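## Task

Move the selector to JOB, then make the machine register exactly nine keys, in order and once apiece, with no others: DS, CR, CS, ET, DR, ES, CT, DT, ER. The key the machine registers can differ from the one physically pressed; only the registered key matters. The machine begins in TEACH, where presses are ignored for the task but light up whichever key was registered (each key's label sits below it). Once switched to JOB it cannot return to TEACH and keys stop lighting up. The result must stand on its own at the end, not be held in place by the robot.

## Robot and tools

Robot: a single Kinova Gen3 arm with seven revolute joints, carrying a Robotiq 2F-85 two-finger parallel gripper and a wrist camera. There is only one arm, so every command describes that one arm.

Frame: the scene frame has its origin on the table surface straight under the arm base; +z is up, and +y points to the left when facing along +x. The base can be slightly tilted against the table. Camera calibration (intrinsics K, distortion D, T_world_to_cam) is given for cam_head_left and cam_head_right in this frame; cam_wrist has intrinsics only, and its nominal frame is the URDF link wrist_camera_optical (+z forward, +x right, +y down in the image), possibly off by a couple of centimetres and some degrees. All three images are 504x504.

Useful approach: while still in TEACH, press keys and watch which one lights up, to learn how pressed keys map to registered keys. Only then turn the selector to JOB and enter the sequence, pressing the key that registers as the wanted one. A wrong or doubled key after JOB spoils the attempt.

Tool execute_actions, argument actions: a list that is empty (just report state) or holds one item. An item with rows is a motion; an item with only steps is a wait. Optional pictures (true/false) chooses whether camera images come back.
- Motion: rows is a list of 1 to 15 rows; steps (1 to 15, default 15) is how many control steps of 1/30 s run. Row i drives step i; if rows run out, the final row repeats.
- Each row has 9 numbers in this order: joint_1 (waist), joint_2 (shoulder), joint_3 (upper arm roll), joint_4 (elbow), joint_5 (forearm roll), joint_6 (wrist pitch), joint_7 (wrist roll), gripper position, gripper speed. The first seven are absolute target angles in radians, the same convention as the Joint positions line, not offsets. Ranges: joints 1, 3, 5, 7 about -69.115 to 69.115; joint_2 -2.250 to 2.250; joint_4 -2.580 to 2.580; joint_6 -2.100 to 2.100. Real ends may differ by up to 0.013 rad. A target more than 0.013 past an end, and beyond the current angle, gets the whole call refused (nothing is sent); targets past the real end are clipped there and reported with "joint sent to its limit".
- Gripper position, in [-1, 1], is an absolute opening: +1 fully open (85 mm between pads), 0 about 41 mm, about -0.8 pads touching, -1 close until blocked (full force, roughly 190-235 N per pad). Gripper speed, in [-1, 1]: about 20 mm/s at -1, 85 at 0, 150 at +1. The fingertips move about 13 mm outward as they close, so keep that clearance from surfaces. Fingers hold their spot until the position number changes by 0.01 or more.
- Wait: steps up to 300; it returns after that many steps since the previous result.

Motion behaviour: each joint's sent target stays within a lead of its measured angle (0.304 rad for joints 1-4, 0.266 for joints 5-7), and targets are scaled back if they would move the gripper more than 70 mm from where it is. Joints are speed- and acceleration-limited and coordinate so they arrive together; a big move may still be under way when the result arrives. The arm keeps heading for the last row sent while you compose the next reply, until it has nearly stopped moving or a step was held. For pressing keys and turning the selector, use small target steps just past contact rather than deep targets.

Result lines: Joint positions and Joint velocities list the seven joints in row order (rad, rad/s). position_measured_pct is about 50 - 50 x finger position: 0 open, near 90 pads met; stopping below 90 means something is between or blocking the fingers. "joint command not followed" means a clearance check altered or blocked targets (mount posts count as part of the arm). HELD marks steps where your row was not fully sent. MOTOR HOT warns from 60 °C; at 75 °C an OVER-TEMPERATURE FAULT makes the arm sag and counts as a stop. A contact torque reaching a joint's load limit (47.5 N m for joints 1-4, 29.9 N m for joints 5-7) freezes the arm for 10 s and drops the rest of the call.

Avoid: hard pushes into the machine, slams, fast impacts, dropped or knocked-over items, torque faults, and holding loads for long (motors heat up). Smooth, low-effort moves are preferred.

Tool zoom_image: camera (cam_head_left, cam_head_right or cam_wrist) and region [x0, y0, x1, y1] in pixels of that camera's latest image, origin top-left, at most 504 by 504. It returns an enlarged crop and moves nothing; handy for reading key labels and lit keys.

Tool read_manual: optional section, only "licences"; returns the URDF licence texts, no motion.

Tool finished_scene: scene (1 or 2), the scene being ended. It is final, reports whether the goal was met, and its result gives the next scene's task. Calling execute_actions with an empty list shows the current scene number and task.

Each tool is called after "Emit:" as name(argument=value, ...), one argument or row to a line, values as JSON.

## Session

Emit:
execute_actions(
  actions=[],
)

Emit:
zoom_image(
  camera="cam_head_left",
  region=[90, 150, 260, 320],
)

Scene clock: 0.00 s of 4800.00 s.
position_measured_pct=0.0
Joint positions: [ 1.184  0.558 -0.355  1.913 -0.383  1.677  4.265]
Joint velocities: [-0.    -0.001 -0.    -0.    -0.001  0.001 -0.   ]
Motor temperatures (°C, as the motors report them): [32 31 28 30 37 36 39]

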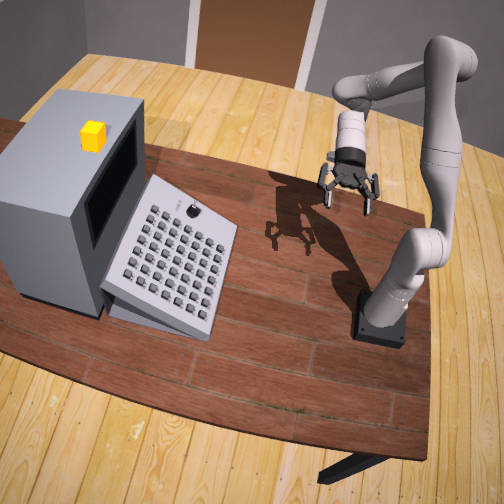

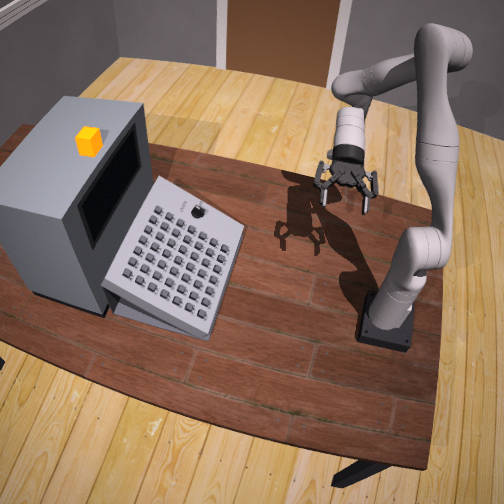

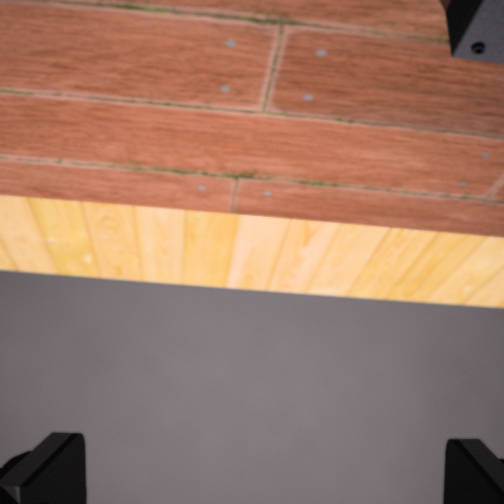

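Region (90, 150, 260, 320) of cam_head_left's 504x504 image, scaled by 2.965, with more detail than that image has.

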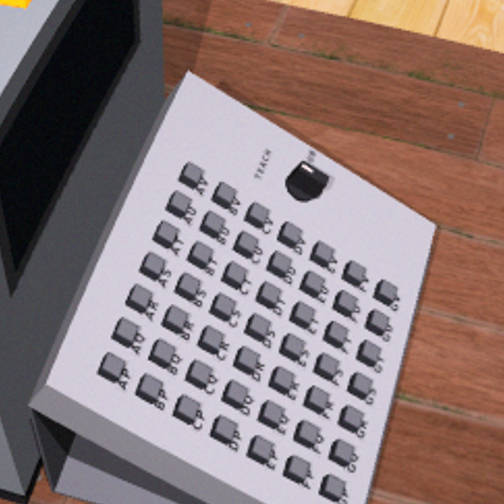

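Emit:
execute_actions(
  actions=[
    {"rows":[[-0.14,0.33,0,2.0906,0,0.1,4.712,-1,0]],"steps":15},
  ],
  pictures=false,
)

Emit:
execute_actions(
  actions=[
    {"steps":30},
  ],
  pictures=false,
)

Emit:
execute_actions(
  actions=[
    {"rows":[[-0.14,0.4735,0,2.0906,0,0.054,4.712,-1,0]],"steps":15},
  ],
  pictures=false,
)

Emit:
execute_actions(
  actions=[
    {"steps":12},
  ],
)

Scene clock: 11.33 s of 4800.00 s.
position_measured_pct=36.9
Joint positions: [ 0.706  0.363 -0.048  2.068 -0.061  1.269  4.625]
Joint velocities: [-1.367 -0.186  0.317  0.145  0.398 -1.203  0.56 ]
Motor temperatures (°C, as the motors report them): [32 31 28 30 37 36 39]
Steps of this call (steps 1 to 90: nothing new was sent; then 7.83 s passed at rest; steps 91 to 105: all 15 steps of this action). Readings (joint positions | what the end effector reports):
91: [1.182 0.557 -0.354 1.914 -0.383 1.676 4.265] | position_measured_pct=0.0
92: [1.174 0.552 -0.349 1.917 -0.379 1.671 4.269] | position_measured_pct=0.4
94: [1.143 0.529 -0.323 1.933 -0.356 1.648 4.293] | position_measured_pct=4.8
98: [1.017 0.446 -0.205 1.997 -0.251 1.543 4.398] | position_measured_pct=15.9
105: the state above

Scene clock: 12.33 s of 4800.00 s.
position_measured_pct=91.7
Joint positions: [-0.126  0.33  -0.     2.091 -0.     0.184  4.712]
Joint velocities: [-0.18  -0.002  0.002 -0.002  0.003 -1.184  0.003]
Motor temperatures (°C, as the motors report them): [32 31 28 30 37 36 39]
Steps of this call (steps 1 to 30: the robot went on to your last target). Readings (joint positions | what the end effector reports):
1: [0.661 0.357 -0.039 2.072 -0.049 1.229 4.642] | position_measured_pct=39.7
2: [0.616 0.352 -0.031 2.076 -0.040 1.190 4.656] | position_measured_pct=42.9
4: [0.533 0.346 -0.021 2.080 -0.026 1.115 4.675] | position_measured_pct=48.8
8: [0.380 0.338 -0.009 2.086 -0.012 0.978 4.695] | position_measured_pct=60.7
30: the state above

Scene clock: 12.83 s of 4800.00 s.
position_measured_pct=91.7
Joint positions: [-0.14   0.471 -0.     2.091  0.     0.054  4.712]
Joint velocities: [-0.001  0.018 -0.001 -0.001  0.001 -0.     0.   ]
Motor temperatures (°C, as the motors report them): [32 31 28 30 37 36 39]
Steps of this call (steps 1 to 15: all 15 steps of this action). Readings (joint positions | what the end effector reports):
1: [-0.131 0.332 -0.000 2.090 -0.000 0.147 4.712] | position_measured_pct=91.7
2: [-0.133 0.337 -0.001 2.089 -0.000 0.118 4.712] | position_measured_pct=91.7
4: [-0.136 0.366 -0.000 2.088 -0.000 0.083 4.712] | position_measured_pct=91.7
8: [-0.139 0.451 -0.000 2.090 -0.000 0.056 4.712] | position_measured_pct=91.7
15: the state above

Scene clock: 13.23 s of 4800.00 s.
position_measured_pct=91.7
Joint positions: [-0.14   0.473 -0.     2.091  0.     0.054  4.712]
Joint velocities: [ 0.     0.001 -0.001 -0.001  0.     0.    -0.001]
Motor temperatures (°C, as the motors report them): [32 31 28 30 37 36 39]
Steps of this call (steps 1 to 12: the robot went on to your last target). Readings (joint positions | what the end effector reports):
1: [-0.140 0.472 -0.000 2.091 -0.000 0.054 4.712] | position_measured_pct=91.7
2: [-0.140 0.472 -0.000 2.091 0.000 0.054 4.712] | position_measured_pct=91.7
4: [-0.140 0.473 -0.000 2.091 -0.000 0.054 4.712] | position_measured_pct=91.7
8: [-0.140 0.473 -0.000 2.091 0.000 0.054 4.712] | position_measured_pct=91.7
12: the state above

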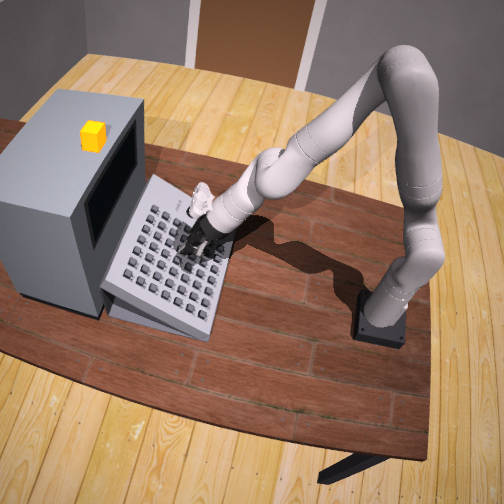

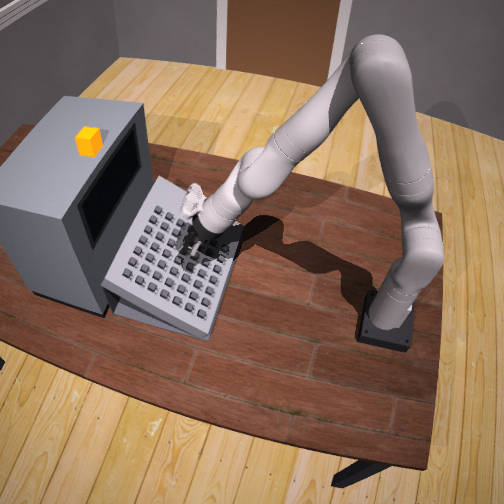

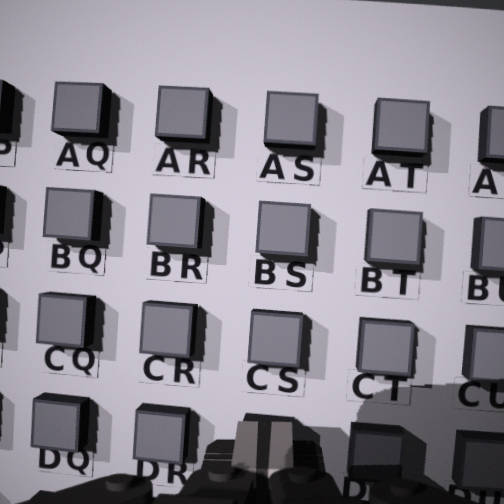

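Emit:
execute_actions(
  actions=[
    {"rows":[[-0.139,0.55,0,2.0973,0,-0.029,4.712,-1,0]],"steps":15},
  ],
)

Emit:
zoom_image(
  camera="cam_head_left",
  region=[140, 210, 220, 290],
)

Scene clock: 22.10 s of 4800.00 s.
position_measured_pct=91.7
Joint positions: [-0.139  0.549  0.     2.097 -0.    -0.029  4.712]
Joint velocities: [ 0.     0.005  0.001  0.    -0.    -0.    -0.   ]
Motor temperatures (°C, as the motors report them): [32 31 28 30 37 36 39]
Steps of this call (steps 1 to 15: the robot went on to your last target; steps 16 to 90: nothing new was sent; then 5.37 s passed at rest; steps 91 to 105: all 15 steps of this action). Readings (joint positions | what the end effector reports):
91: [-0.140 0.475 -0.000 2.091 -0.000 0.053 4.712] | position_measured_pct=91.7
92: [-0.140 0.481 0.000 2.091 0.000 0.047 4.712] | position_measured_pct=91.7
94: [-0.139 0.511 0.000 2.093 0.000 0.018 4.712] | position_measured_pct=91.7
98: [-0.139 0.546 -0.000 2.098 -0.000 -0.027 4.712] | position_measured_pct=91.7
105: the state above

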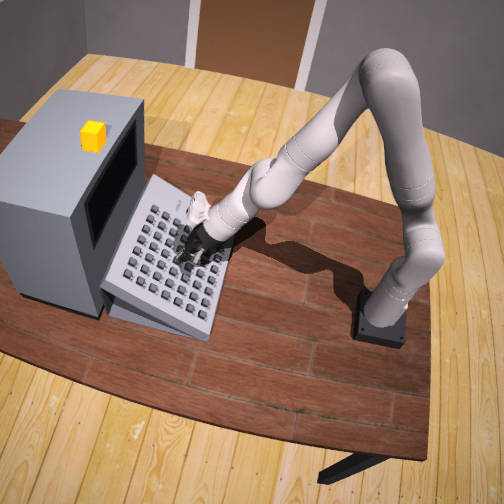

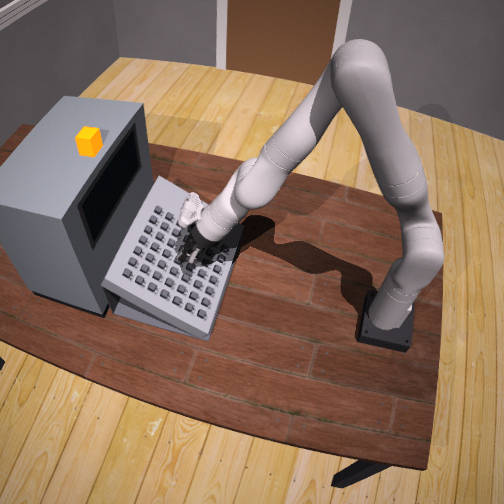

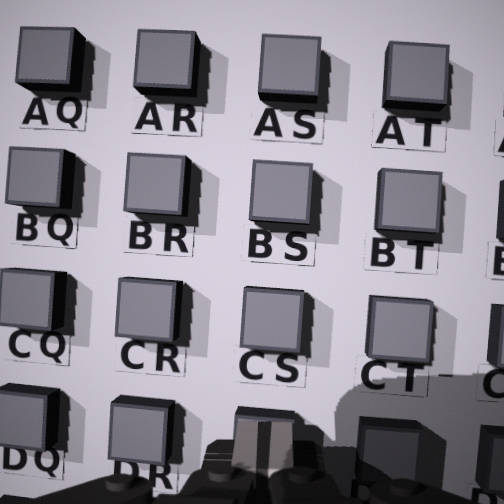

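Region (140, 210, 220, 290) of cam_head_left's 504x504 image, scaled by 6.300, with more detail than that image has.

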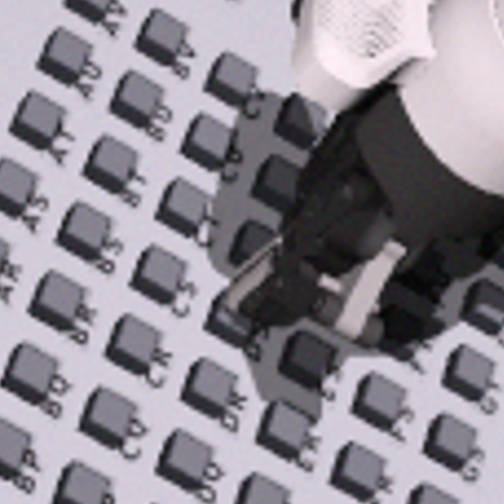

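Emit:
execute_actions(
  actions=[
    {"rows":[[-0.139,0.5528,0,2.0963,0,-0.0307,4.712,-1,0],[-0.139,0.5555,0,2.0952,0,-0.0325,4.712,-1,0],[-0.139,0.5583,0,2.0942,0,-0.0342,4.712,-1,0],[-0.139,0.561,0,2.0932,0,-0.0359,4.712,-1,0],[-0.139,0.5638,0,2.0922,0,-0.0377,4.712,-1,0],[-0.139,0.5666,0,2.0911,0,-0.0394,4.712,-1,0],[-0.139,0.5693,0,2.0901,0,-0.0411,4.712,-1,0],[-0.139,0.5721,0,2.0891,0,-0.0428,4.712,-1,0],[-0.139,0.5748,0,2.088,0,-0.0446,4.712,-1,0]],"steps":14},
  ],
)

Scene clock: 29.67 s of 4800.00 s.
position_measured_pct=91.7
Joint positions: [-0.139  0.574  0.     2.089 -0.    -0.044  4.712]
Joint velocities: [ 0.     0.003  0.001 -0.002  0.001 -0.001  0.001]
Motor temperatures (°C, as the motors report them): [32 31 28 30 37 36 39]
Steps of this call (steps 1 to 15: the robot went on to your last target; steps 16 to 90: nothing new was sent; then 4.10 s passed at rest; steps 91 to 104: all 14 steps of this action). Readings (joint positions | what the end effector reports):
91: [-0.139 0.551 0.000 2.097 0.000 -0.029 4.712] | position_measured_pct=91.7
92: [-0.139 0.553 0.000 2.096 0.000 -0.031 4.712] | position_measured_pct=91.7
94: [-0.139 0.558 0.000 2.094 -0.000 -0.034 4.712] | position_measured_pct=91.7
98: [-0.139 0.569 0.000 2.090 -0.000 -0.041 4.712] | position_measured_pct=91.7
104: the state above

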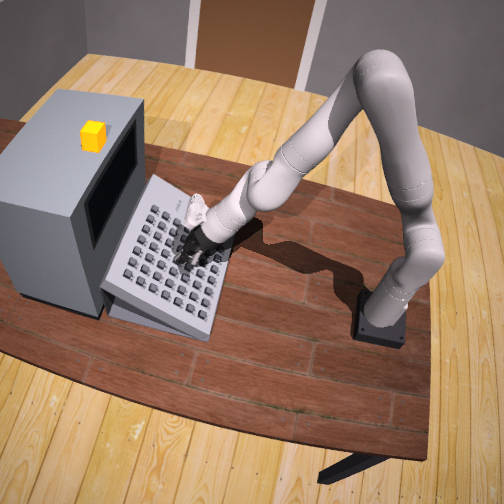

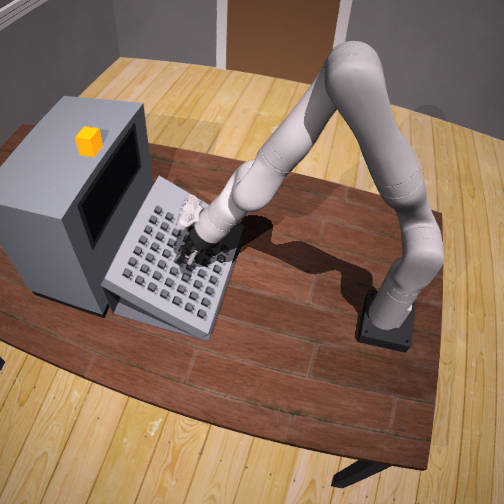

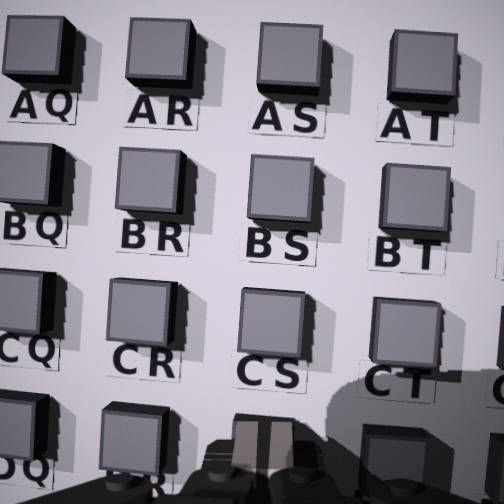

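Emit:
execute_actions(
  actions=[
    {"rows":[[-0.139,0.5776,0,2.087,0,-0.0463,4.712,-1,0],[-0.139,0.5803,0,2.086,0,-0.048,4.712,-1,0],[-0.139,0.5831,0,2.0849,0,-0.0498,4.712,-1,0],[-0.139,0.5845,0,2.0844,0,-0.0507,4.712,-1,0]],"steps":10},
  ],
)

Scene clock: 33.17 s of 4800.00 s.
position_measured_pct=91.7
Joint positions: [-0.139  0.578  0.     2.088 -0.    -0.048  4.712]
Joint velocities: [-0.    -0.001  0.002  0.001  0.001 -0.     0.   ]
Motor temperatures (°C, as the motors report them): [32 31 28 30 37 36 39]
Steps of this call (steps 1 to 15: the robot went on to your last target; steps 16 to 90: nothing new was sent; then 0.17 s passed at rest; steps 91 to 100: all 10 steps of this action). Readings (joint positions | what the end effector reports):
91: [-0.139 0.575 0.000 2.088 -0.000 -0.044 4.712] | position_measured_pct=91.7
92: [-0.139 0.577 0.000 2.087 -0.000 -0.046 4.712] | position_measured_pct=91.7
94: [-0.139 0.578 0.000 2.087 -0.000 -0.047 4.712] | position_measured_pct=91.7
98: [-0.139 0.578 0.000 2.088 -0.000 -0.048 4.712] | position_measured_pct=91.7
100: the state above

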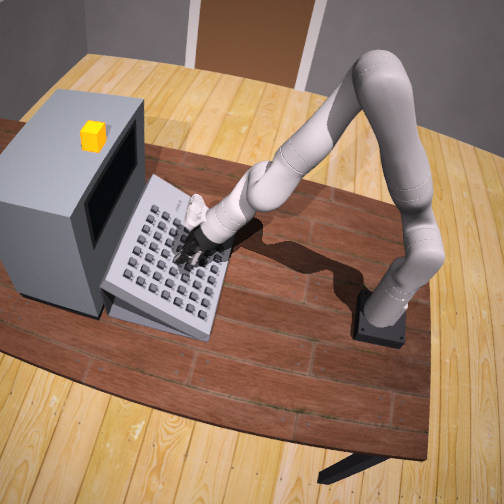

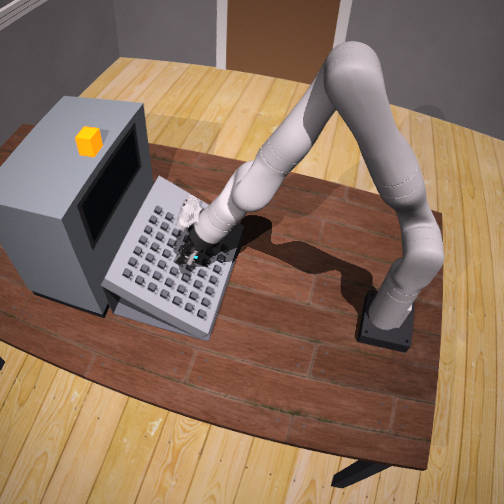

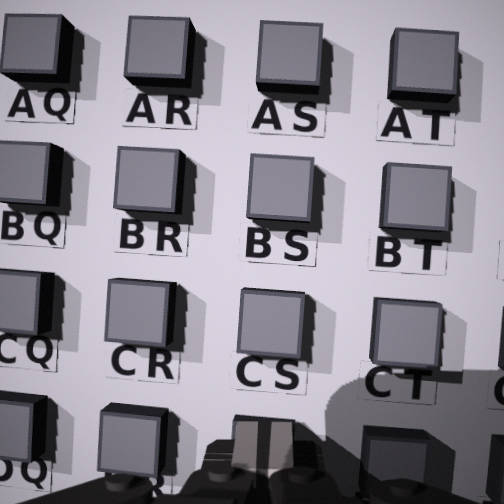

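Emit:
execute_actions(
  actions=[
    {"rows":[[-0.139,0.545,0,2.099,0,-0.026,4.712,-1,0],[-0.139,0.545,0,2.099,0,-0.026,4.712,-1,0],[-0.139,0.545,0,2.099,0,-0.026,4.712,-1,0],[-0.139,0.545,0,2.099,0,-0.026,4.712,-1,0],[-0.196,0.5525,0,1.978,0,0.0873,4.712,-1,0]],"steps":15},
  ],
  pictures=false,
)

Emit:
execute_actions(
  actions=[
    {"rows":[[-0.196,0.568,0,1.972,0,0.078,4.712,-1,0],[-0.196,0.568,0,1.972,0,0.078,4.712,-1,0],[-0.196,0.568,0,1.972,0,0.078,4.712,-1,0],[-0.196,0.5743,0,1.9695,0,0.0742,4.712,-1,0],[-0.196,0.5743,0,1.9695,0,0.0742,4.712,-1,0],[-0.196,0.5807,0,1.967,0,0.0703,4.712,-1,0],[-0.196,0.5807,0,1.967,0,0.0703,4.712,-1,0],[-0.196,0.587,0,1.9644,0,0.0665,4.712,-1,0]],"steps":13},
  ],
)

Emit:
zoom_image(
  camera="cam_head_right",
  region=[120, 200, 240, 320],
)

Scene clock: 51.50 s of 4800.00 s.
position_measured_pct=91.7
Joint positions: [-0.194  0.552 -0.001  1.978 -0.     0.086  4.712]
Joint velocities: [-0.013  0.001  0.018 -0.019  0.     0.023  0.   ]
Motor temperatures (°C, as the motors report them): [32 31 28 30 37 36 39]
Steps of this call (steps 1 to 15: the robot went on to your last target; steps 16 to 90: nothing new was sent; then 14.83 s passed at rest; steps 91 to 105: all 15 steps of this action). Readings (joint positions | what the end effector reports):
91: [-0.139 0.577 0.000 2.088 -0.000 -0.048 4.712] | position_measured_pct=91.7
92: [-0.139 0.571 0.000 2.090 -0.000 -0.045 4.712] | position_measured_pct=91.7
94: [-0.139 0.550 -0.000 2.096 -0.000 -0.033 4.712] | position_measured_pct=91.7
98: [-0.156 0.548 0.001 2.073 -0.000 0.017 4.712] | position_measured_pct=91.7
105: the state above

Scene clock: 51.93 s of 4800.00 s.
position_measured_pct=91.7
Joint positions: [-0.196  0.583  0.     1.966 -0.     0.068  4.712]
Joint velocities: [ 0.     0.001  0.001  0.001  0.001 -0.002 -0.002]
Motor temperatures (°C, as the motors report them): [32 31 28 30 37 36 39]
Steps of this call (steps 1 to 13: all 13 steps of this action). Readings (joint positions | what the end effector reports):
1: [-0.194 0.553 -0.000 1.978 -0.000 0.086 4.712] | position_measured_pct=91.7
2: [-0.195 0.560 -0.000 1.975 0.000 0.083 4.712] | position_measured_pct=91.7
4: [-0.195 0.569 -0.000 1.972 -0.000 0.078 4.712] | position_measured_pct=91.7
8: [-0.196 0.580 0.000 1.967 0.000 0.070 4.712] | position_measured_pct=91.7
13: the state above

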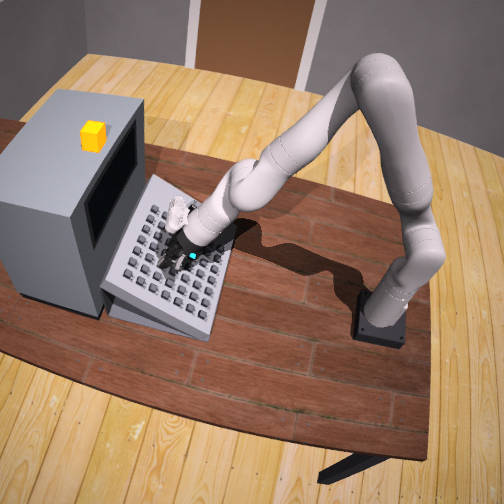

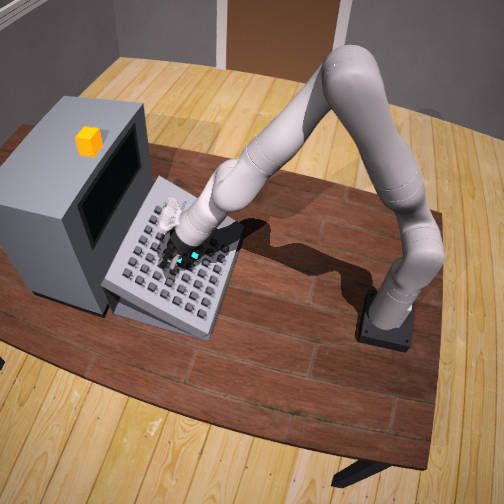

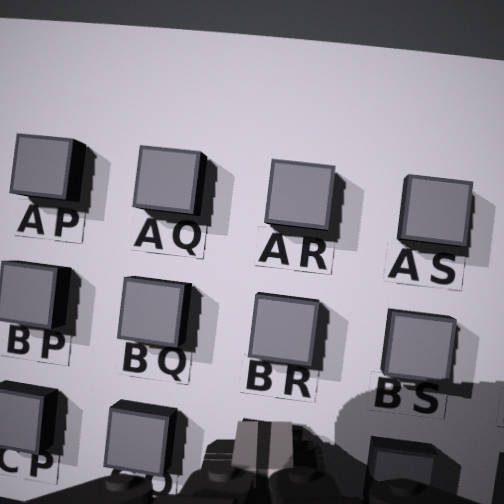

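Region (120, 200, 240, 320) of cam_head_right's 504x504 image, scaled by 4.200, with more detail than that image has.

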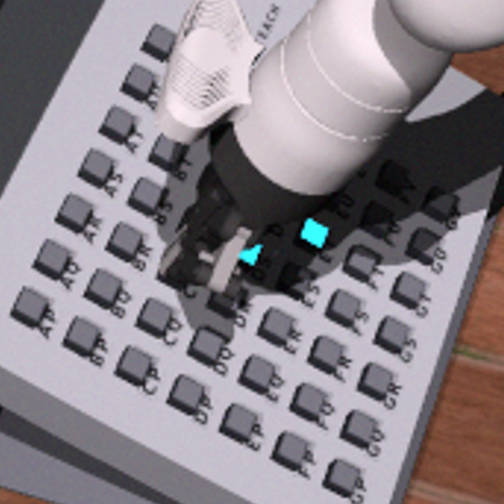

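Emit:
execute_actions(
  actions=[
    {"rows":[[-0.196,0.5525,0,1.978,0,0.0873,4.712,-1,0],[-0.196,0.5525,0,1.978,0,0.0873,4.712,-1,0],[-0.196,0.5525,0,1.978,0,0.0873,4.712,-1,0],[-0.196,0.5525,0,1.978,0,0.0873,4.712,-1,0],[-0.264,0.5516,0,2.0761,0,-0.0096,4.712,-1,0]],"steps":14},
  ],
  pictures=false,
)

Emit:
execute_actions(
  actions=[
    {"rows":[[-0.264,0.5679,0,2.0696,0,-0.0195,4.712,-1,0],[-0.264,0.5679,0,2.0696,0,-0.0195,4.712,-1,0],[-0.264,0.5679,0,2.0696,0,-0.0195,4.712,-1,0],[-0.264,0.5747,0,2.0669,0,-0.0236,4.712,-1,0],[-0.264,0.5747,0,2.0669,0,-0.0236,4.712,-1,0],[-0.264,0.5815,0,2.0642,0,-0.0277,4.712,-1,0],[-0.264,0.5815,0,2.0642,0,-0.0277,4.712,-1,0],[-0.264,0.5883,0,2.0615,0,-0.0318,4.712,-1,0]],"steps":13},
  ],
)

Emit:
execute_actions(
  actions=[
    {"rows":[[-0.264,0.5516,0,2.0761,0,-0.0096,4.712,-1,0],[-0.264,0.5516,0,2.0761,0,-0.0096,4.712,-1,0],[-0.264,0.5516,0,2.0761,0,-0.0096,4.712,-1,0],[-0.264,0.5516,0,2.0761,0,-0.0096,4.712,-1,0],[-0.2445,0.564,0,1.8555,0,0.1985,4.712,-1,0]],"steps":15},
  ],
  pictures=false,
)

Emit:
execute_actions(
  actions=[
    {"rows":[[-0.2445,0.5716,0,1.8524,0,0.194,4.712,-1,0],[-0.2445,0.5716,0,1.8524,0,0.194,4.712,-1,0],[-0.2445,0.5863,0,1.8464,0,0.1853,4.712,-1,0],[-0.2445,0.5863,0,1.8464,0,0.1853,4.712,-1,0],[-0.2445,0.5863,0,1.8464,0,0.1853,4.712,-1,0],[-0.2445,0.5924,0,1.844,0,0.1817,4.712,-1,0],[-0.2445,0.5924,0,1.844,0,0.1817,4.712,-1,0],[-0.2445,0.5985,0,1.8415,0,0.1781,4.712,-1,0],[-0.2445,0.5985,0,1.8415,0,0.1781,4.712,-1,0],[-0.2445,0.6046,0,1.839,0,0.1744,4.712,-1,0]],"steps":15},
  ],
)

Emit:
execute_actions(
  actions=[
    {"rows":[[-0.2445,0.568,0,1.854,0,0.196,4.712,-1,0],[-0.2445,0.568,0,1.854,0,0.196,4.712,-1,0],[-0.2445,0.568,0,1.854,0,0.196,4.712,-1,0],[-0.2445,0.568,0,1.854,0,0.196,4.712,-1,0],[-0.1325,0.564,0,1.869,0,0.185,4.712,-1,0]],"steps":15},
  ],
  pictures=false,
)

Emit:
execute_actions(
  actions=[
    {"rows":[[-0.1325,0.5787,0,1.863,0,0.1763,4.712,-1,0],[-0.1325,0.5787,0,1.863,0,0.1763,4.712,-1,0],[-0.1325,0.5787,0,1.863,0,0.1763,4.712,-1,0],[-0.1325,0.5848,0,1.8606,0,0.1727,4.712,-1,0],[-0.1325,0.5848,0,1.8606,0,0.1727,4.712,-1,0],[-0.1325,0.5909,0,1.8581,0,0.1691,4.712,-1,0],[-0.1325,0.5909,0,1.8581,0,0.1691,4.712,-1,0],[-0.1325,0.597,0,1.8556,0,0.1654,4.712,-1,0]],"steps":13},
  ],
)

Emit:
execute_actions(
  actions=[
    {"rows":[[-0.1325,0.53,0,1.883,0,0.205,4.712,-1,0]],"steps":8},
  ],
)

Scene clock: 95.00 s of 4800.00 s.
position_measured_pct=91.7
Joint positions: [-0.261  0.552 -0.001  2.076  0.    -0.009  4.712]
Joint velocities: [-0.019 -0.007  0.023  0.011 -0.    -0.021 -0.001]
Motor temperatures (°C, as the motors report them): [32 32 28 30 37 36 39]
Steps of this call (steps 1 to 15: the robot went on to your last target; steps 16 to 90: nothing new was sent; then 39.60 s passed at rest; steps 91 to 104: all 14 steps of this action). Readings (joint positions | what the end effector reports):
91: [-0.196 0.581 0.000 1.967 -0.000 0.069 4.712] | position_measured_pct=91.7
92: [-0.196 0.576 0.000 1.969 -0.000 0.071 4.712] | position_measured_pct=91.7
94: [-0.196 0.556 -0.000 1.976 -0.000 0.083 4.712] | position_measured_pct=91.7
98: [-0.222 0.552 0.002 2.016 0.000 0.056 4.712] | position_measured_pct=91.7
104: the state above

Scene clock: 95.43 s of 4800.00 s.
position_measured_pct=91.7
Joint positions: [-0.264  0.584  0.     2.063 -0.    -0.03   4.712]
Joint velocities: [-0.    -0.001  0.003 -0.     0.    -0.001 -0.001]
Motor temperatures (°C, as the motors report them): [32 32 28 30 37 36 39]
Steps of this call (steps 1 to 13: all 13 steps of this action). Readings (joint positions | what the end effector reports):
1: [-0.262 0.554 -0.000 2.075 0.000 -0.010 4.712] | position_measured_pct=91.7
2: [-0.262 0.560 -0.000 2.073 -0.000 -0.013 4.712] | position_measured_pct=91.7
4: [-0.263 0.569 -0.000 2.070 -0.000 -0.019 4.712] | position_measured_pct=91.7
8: [-0.264 0.581 0.000 2.064 -0.000 -0.028 4.712] | position_measured_pct=91.7
13: the state above

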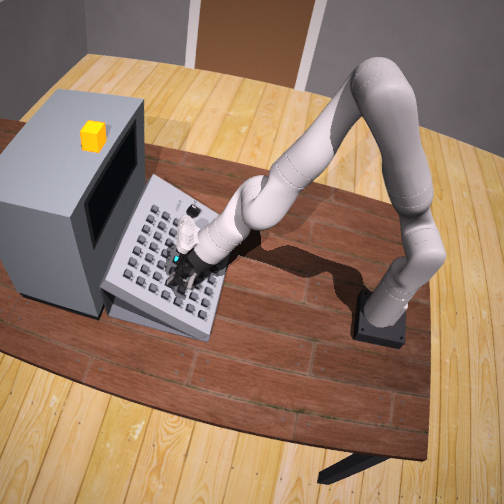

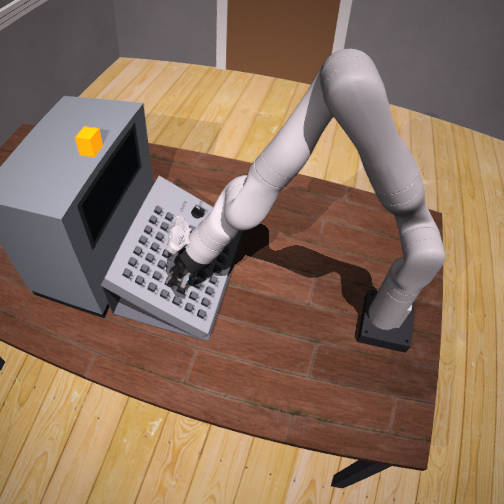

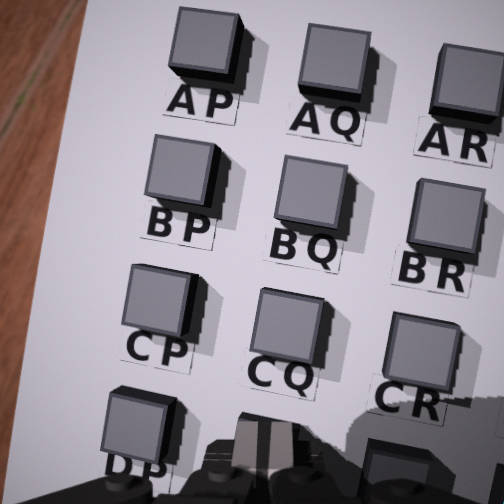

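Scene clock: 95.93 s of 4800.00 s.
position_measured_pct=91.7
Joint positions: [-0.246  0.563  0.     1.875  0.     0.185  4.712]
Joint velocities: [ 0.029  0.002  0.    -0.438  0.001  0.289  0.001]
Motor temperatures (°C, as the motors report them): [32 32 28 30 37 36 39]
Steps of this call (steps 1 to 15: all 15 steps of this action). Readings (joint positions | what the end effector reports):
1: [-0.264 0.584 0.000 2.064 -0.000 -0.030 4.712] | position_measured_pct=91.7
2: [-0.264 0.578 0.000 2.066 -0.000 -0.027 4.712] | position_measured_pct=91.7
4: [-0.264 0.557 -0.000 2.073 -0.000 -0.016 4.712] | position_measured_pct=91.7
8: [-0.261 0.556 -0.000 2.050 0.000 0.033 4.712] | position_measured_pct=91.7
15: the state above

Scene clock: 96.43 s of 4800.00 s.
position_measured_pct=91.7
Joint positions: [-0.244  0.6    0.     1.841 -0.     0.176  4.712]
Joint velocities: [ 0.    -0.    -0.002  0.001  0.     0.     0.   ]
Motor temperatures (°C, as the motors report them): [32 32 28 30 37 36 39]
Steps of this call (steps 1 to 15: all 15 steps of this action). Readings (joint positions | what the end effector reports):
1: [-0.246 0.563 0.000 1.864 0.000 0.192 4.712] | position_measured_pct=91.7
2: [-0.245 0.567 0.000 1.856 0.000 0.194 4.712] | position_measured_pct=91.7
4: [-0.245 0.579 0.000 1.849 0.000 0.189 4.712] | position_measured_pct=91.7
8: [-0.245 0.592 -0.000 1.844 -0.000 0.182 4.712] | position_measured_pct=91.7
15: the state above

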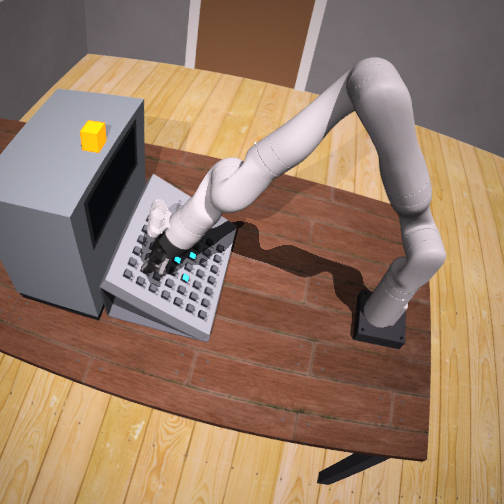

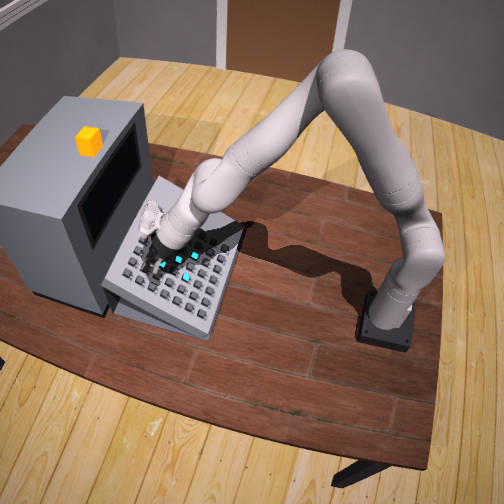

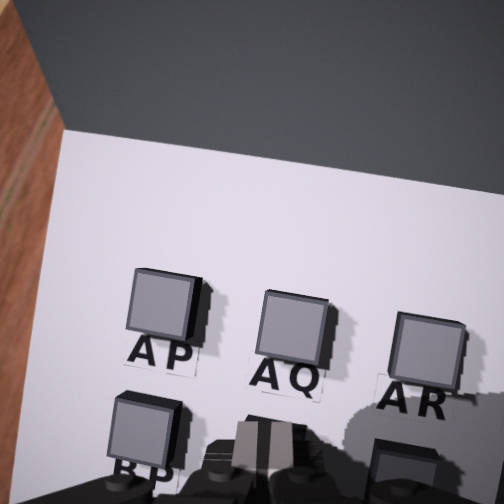

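Scene clock: 96.93 s of 4800.00 s.
position_measured_pct=91.7
Joint positions: [-0.136  0.564  0.001  1.869  0.     0.185  4.712]
Joint velocities: [ 0.026 -0.002 -0.038 -0.001 -0.002 -0.002  0.   ]
Motor temperatures (°C, as the motors report them): [32 32 28 30 37 36 39]
Steps of this call (steps 1 to 15: all 15 steps of this action). Readings (joint positions | what the end effector reports):
1: [-0.244 0.599 0.000 1.841 -0.000 0.176 4.712] | position_measured_pct=91.7
2: [-0.244 0.594 -0.000 1.843 -0.000 0.179 4.712] | position_measured_pct=91.7
4: [-0.245 0.573 -0.000 1.851 -0.000 0.190 4.712] | position_measured_pct=91.7
8: [-0.208 0.566 -0.003 1.862 -0.000 0.192 4.712] | position_measured_pct=91.7
15: the state above

Scene clock: 97.37 s of 4800.00 s.
position_measured_pct=91.7
Joint positions: [-0.133  0.592 -0.     1.857 -0.     0.168  4.712]
Joint velocities: [ 0.     0.002 -0.001 -0.     0.     0.001  0.   ]
Motor temperatures (°C, as the motors report them): [32 32 28 30 37 36 39]
Steps of this call (steps 1 to 13: all 13 steps of this action). Readings (joint positions | what the end effector reports):
1: [-0.136 0.566 0.000 1.869 0.000 0.185 4.712] | position_measured_pct=91.7
2: [-0.135 0.572 0.000 1.866 -0.000 0.181 4.712] | position_measured_pct=91.7
4: [-0.134 0.580 -0.000 1.863 -0.000 0.176 4.712] | position_measured_pct=91.7
8: [-0.133 0.591 -0.000 1.858 -0.000 0.169 4.712] | position_measured_pct=91.7
13: the state above

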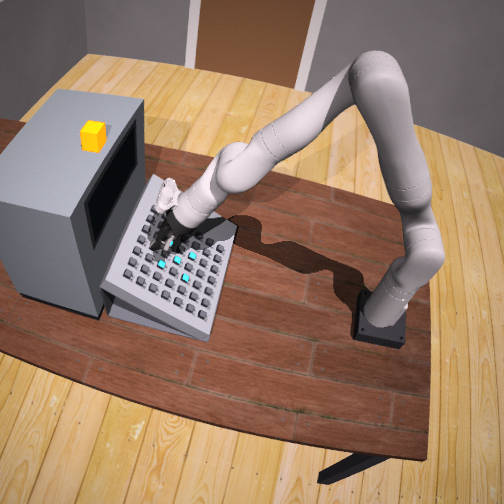

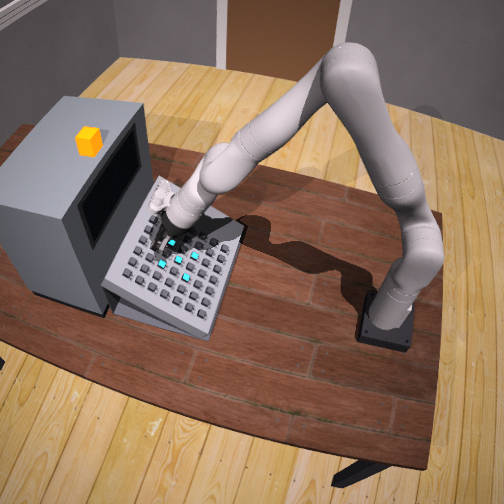

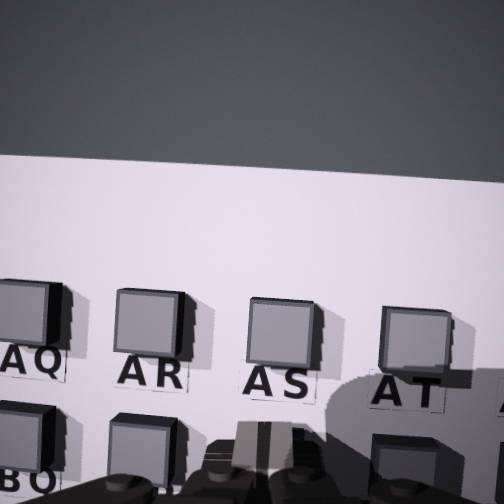

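Scene clock: 97.63 s of 4800.00 s.
position_measured_pct=91.7
Joint positions: [-0.132  0.533  0.     1.882  0.     0.204  4.712]
Joint velocities: [ 0.     0.011  0.     0.023  0.     0.024 -0.001]
Motor temperatures (°C, as the motors report them): [32 32 28 30 37 36 39]
Steps of this call (steps 1 to 8: all 8 steps of this action). Readings (joint positions | what the end effector reports):
1: [-0.133 0.591 -0.000 1.858 -0.000 0.168 4.712] | position_measured_pct=91.7
2: [-0.133 0.586 -0.000 1.860 -0.000 0.170 4.712] | position_measured_pct=91.7
4: [-0.133 0.560 -0.000 1.870 -0.000 0.184 4.712] | position_measured_pct=91.7
8: the state above

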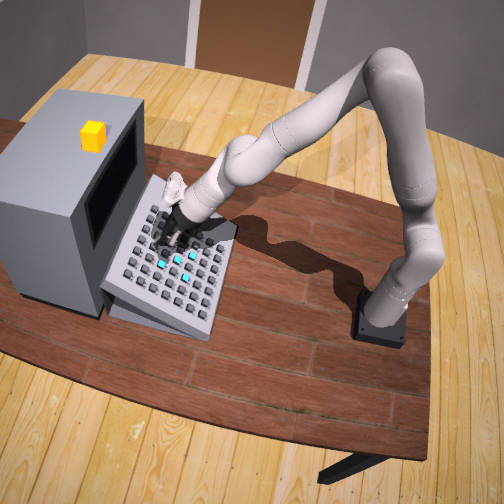

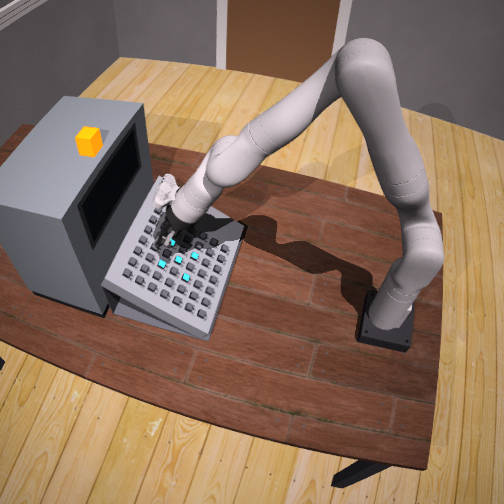

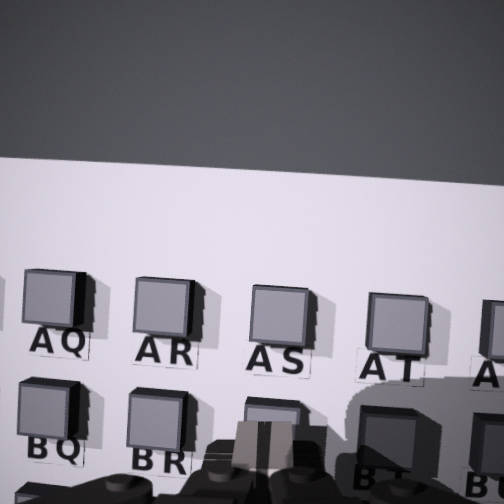

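Emit:
execute_actions(
  actions=[
    {"rows":[[0.157,0.5004,0,2.055,0,0.0626,4.907,-0.3,0]],"steps":15},
  ],
  pictures=false,
)

Emit:
execute_actions(
  actions=[
    {"steps":10},
  ],
)

Scene clock: 104.43 s of 4800.00 s.
position_measured_pct=65.1
Joint positions: [0.147 0.502 0.003 2.053 0.    0.065 4.905]
Joint velocities: [ 0.105 -0.009  0.004  0.091 -0.001 -0.071  0.102]
Motor temperatures (°C, as the motors report them): [32 32 28 30 37 36 39]
Steps of this call (steps 1 to 15: the robot went on to your last target; steps 16 to 90: nothing new was sent; then 3.30 s passed at rest; steps 91 to 105: all 15 steps of this action). Readings (joint positions | what the end effector reports):
91: [-0.131 0.530 -0.000 1.884 -0.000 0.204 4.713] | position_measured_pct=91.7
92: [-0.124 0.529 -0.002 1.887 -0.000 0.202 4.716] | position_measured_pct=91.3
94: [-0.095 0.526 -0.003 1.902 -0.000 0.188 4.734] | position_measured_pct=86.9
98: [0.010 0.515 -0.001 1.963 -0.000 0.138 4.803] | position_measured_pct=75.4
105: the state above

Scene clock: 104.77 s of 4800.00 s.
position_measured_pct=65.1
Joint positions: [0.156 0.5   0.    2.055 0.    0.063 4.907]
Joint velocities: [ 0.005 -0.001  0.     0.001  0.001 -0.     0.001]
Motor temperatures (°C, as the motors report them): [32 32 28 30 37 36 39]
Steps of this call (steps 1 to 10: the robot went on to your last target). Readings (joint positions | what the end effector reports):
1: [0.149 0.502 0.003 2.054 0.000 0.064 4.907] | position_measured_pct=65.1
2: [0.151 0.502 0.001 2.055 0.000 0.063 4.907] | position_measured_pct=65.1
4: [0.153 0.501 0.000 2.055 0.000 0.063 4.907] | position_measured_pct=65.1
8: [0.156 0.501 0.000 2.055 0.000 0.063 4.907] | position_measured_pct=65.1
10: the state above

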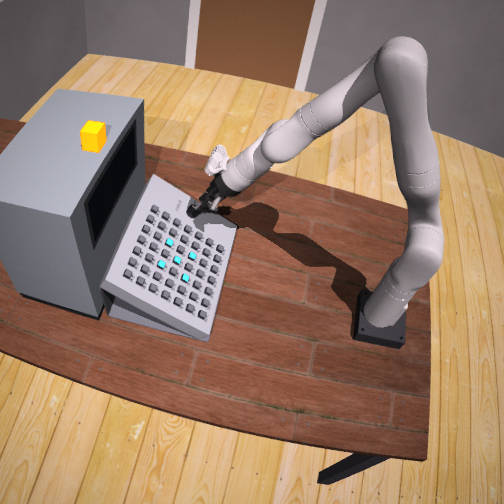

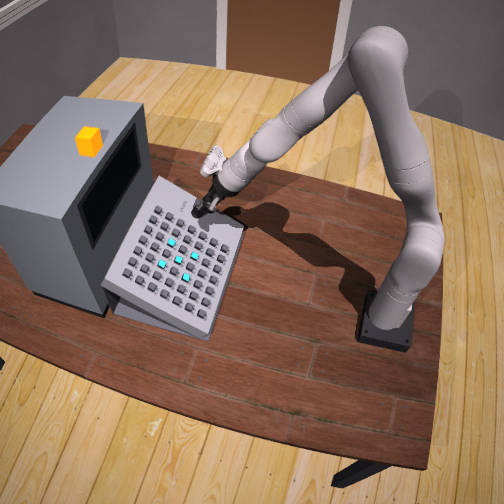

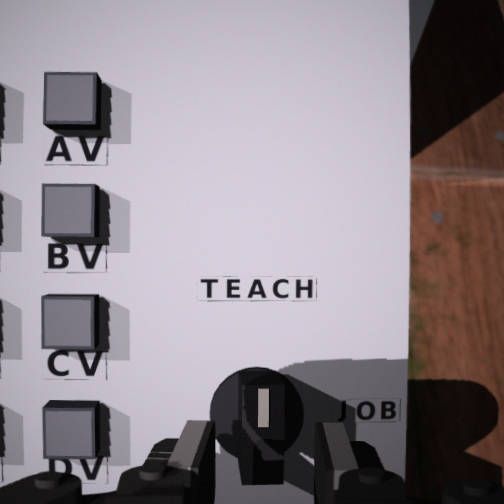

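Emit:
execute_actions(
  actions=[
    {"rows":[[0.1545,0.576,0,2.026,0,0.016,4.92,-0.3,0],[0.1545,0.576,0,2.026,0,0.016,4.92,-0.3,0],[0.1545,0.576,0,2.026,0,0.016,4.92,-0.3,0],[0.1545,0.576,0,2.026,0,0.016,4.92,-0.3,0],[0.1545,0.576,0,2.026,0,0.016,4.92,-0.3,0],[0.1545,0.576,0,2.026,0,0.016,4.92,-0.3,0],[0.1545,0.576,0,2.026,0,0.016,4.92,-0.46,0]],"steps":11},
  ],
)

Emit:
execute_actions(
  actions=[
    {"rows":[[0.1545,0.576,0,2.026,0,0.016,3.25,-0.46,0]],"steps":15},
  ],
  pictures=false,
)

Emit:
execute_actions(
  actions=[
    {"steps":34},
  ],
)

Scene clock: 110.87 s of 4800.00 s.
position_measured_pct=71.0
Joint positions: [ 0.155  0.574 -0.     2.026  0.     0.016  4.92 ]
Joint velocities: [-0.     0.022  0.001 -0.002  0.    -0.     0.   ]
Motor temperatures (°C, as the motors report them): [32 32 28 30 37 36 39]
Steps of this call (steps 1 to 15: the robot went on to your last target; steps 16 to 90: nothing new was sent; then 2.73 s passed at rest; steps 91 to 101: all 11 steps of this action). Readings (joint positions | what the end effector reports):
91: [0.157 0.502 0.000 2.055 -0.000 0.062 4.907] | position_measured_pct=65.1
92: [0.157 0.508 0.000 2.052 -0.000 0.059 4.908] | position_measured_pct=65.1
94: [0.156 0.538 0.000 2.042 -0.000 0.042 4.912] | position_measured_pct=65.1
98: [0.155 0.572 -0.000 2.027 0.000 0.017 4.920] | position_measured_pct=65.5
101: the state above

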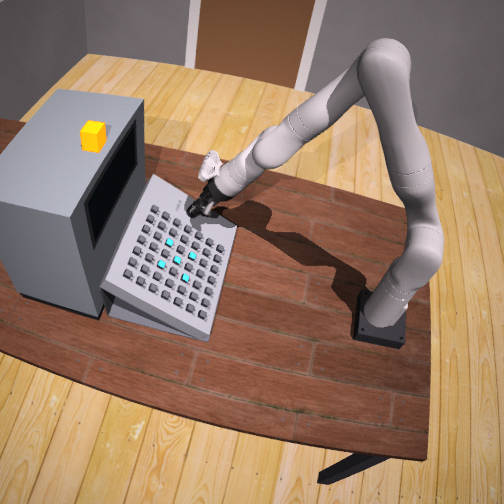

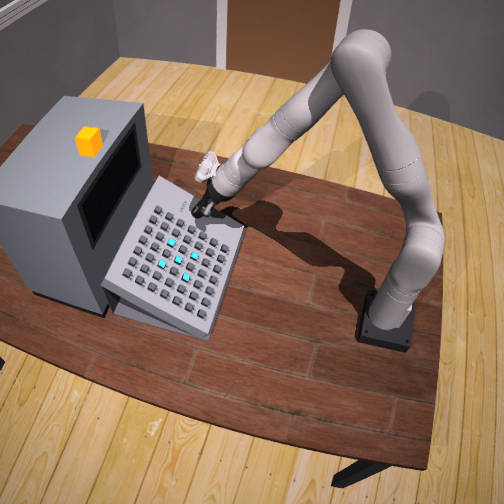

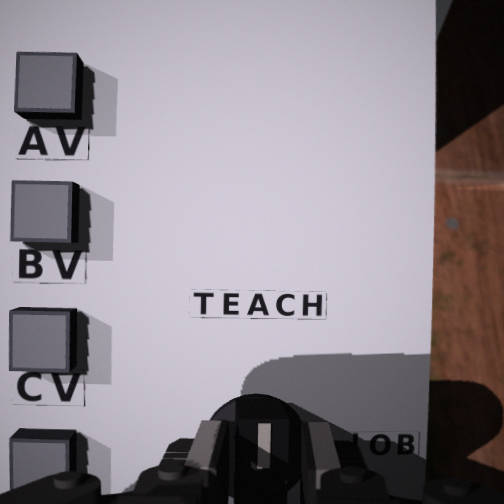

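Scene clock: 111.37 s of 4800.00 s.
position_measured_pct=73.0
Joint positions: [ 0.154  0.576 -0.     2.026  0.     0.016  4.414]
Joint velocities: [ 0.001  0.001 -0.002  0.    -0.001 -0.002 -1.216]
Motor temperatures (°C, as the motors report them): [32 32 28 30 37 36 39]
Steps of this call (steps 1 to 15: all 15 steps of this action). Readings (joint positions | what the end effector reports):
1: [0.155 0.574 -0.000 2.026 0.000 0.016 4.919] | position_measured_pct=72.2
2: [0.155 0.575 -0.000 2.026 0.000 0.016 4.909] | position_measured_pct=72.6
4: [0.154 0.575 -0.000 2.026 0.000 0.016 4.858] | position_measured_pct=72.6
8: [0.154 0.576 -0.000 2.026 0.000 0.016 4.699] | position_measured_pct=73.0
15: the state above

Scene clock: 112.50 s of 4800.00 s.
position_measured_pct=73.0
Joint positions: [ 0.155  0.576  0.     2.026 -0.     0.016  3.25 ]
Joint velocities: [-0.    -0.     0.     0.     0.     0.001 -0.   ]
Motor temperatures (°C, as the motors report them): [32 32 28 30 37 36 39]
Steps of this call (steps 1 to 34: the robot went on to your last target). Readings (joint positions | what the end effector reports):
1: [0.154 0.576 -0.000 2.026 0.000 0.016 4.374] | position_measured_pct=73.0
2: [0.154 0.576 -0.000 2.026 0.000 0.016 4.333] | position_measured_pct=73.0
4: [0.154 0.576 0.000 2.026 0.000 0.016 4.252] | position_measured_pct=73.0
8: [0.155 0.576 0.000 2.026 0.000 0.016 4.089] | position_measured_pct=73.0
34: the state above

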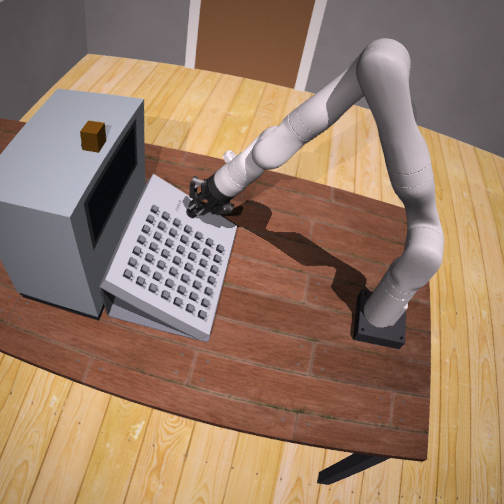

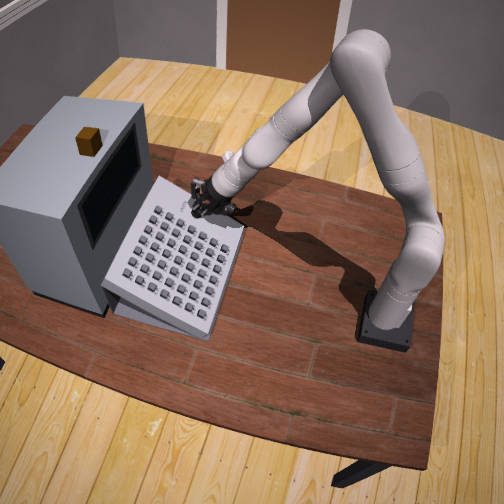

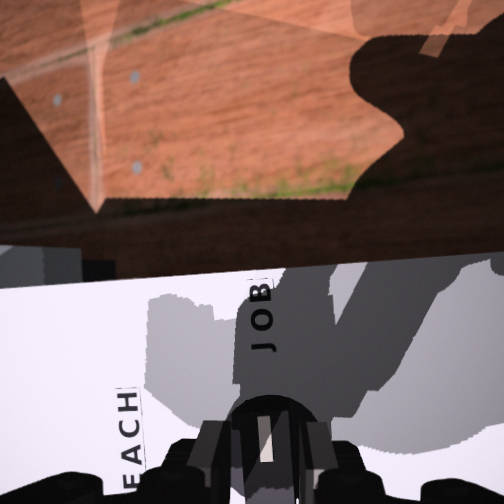

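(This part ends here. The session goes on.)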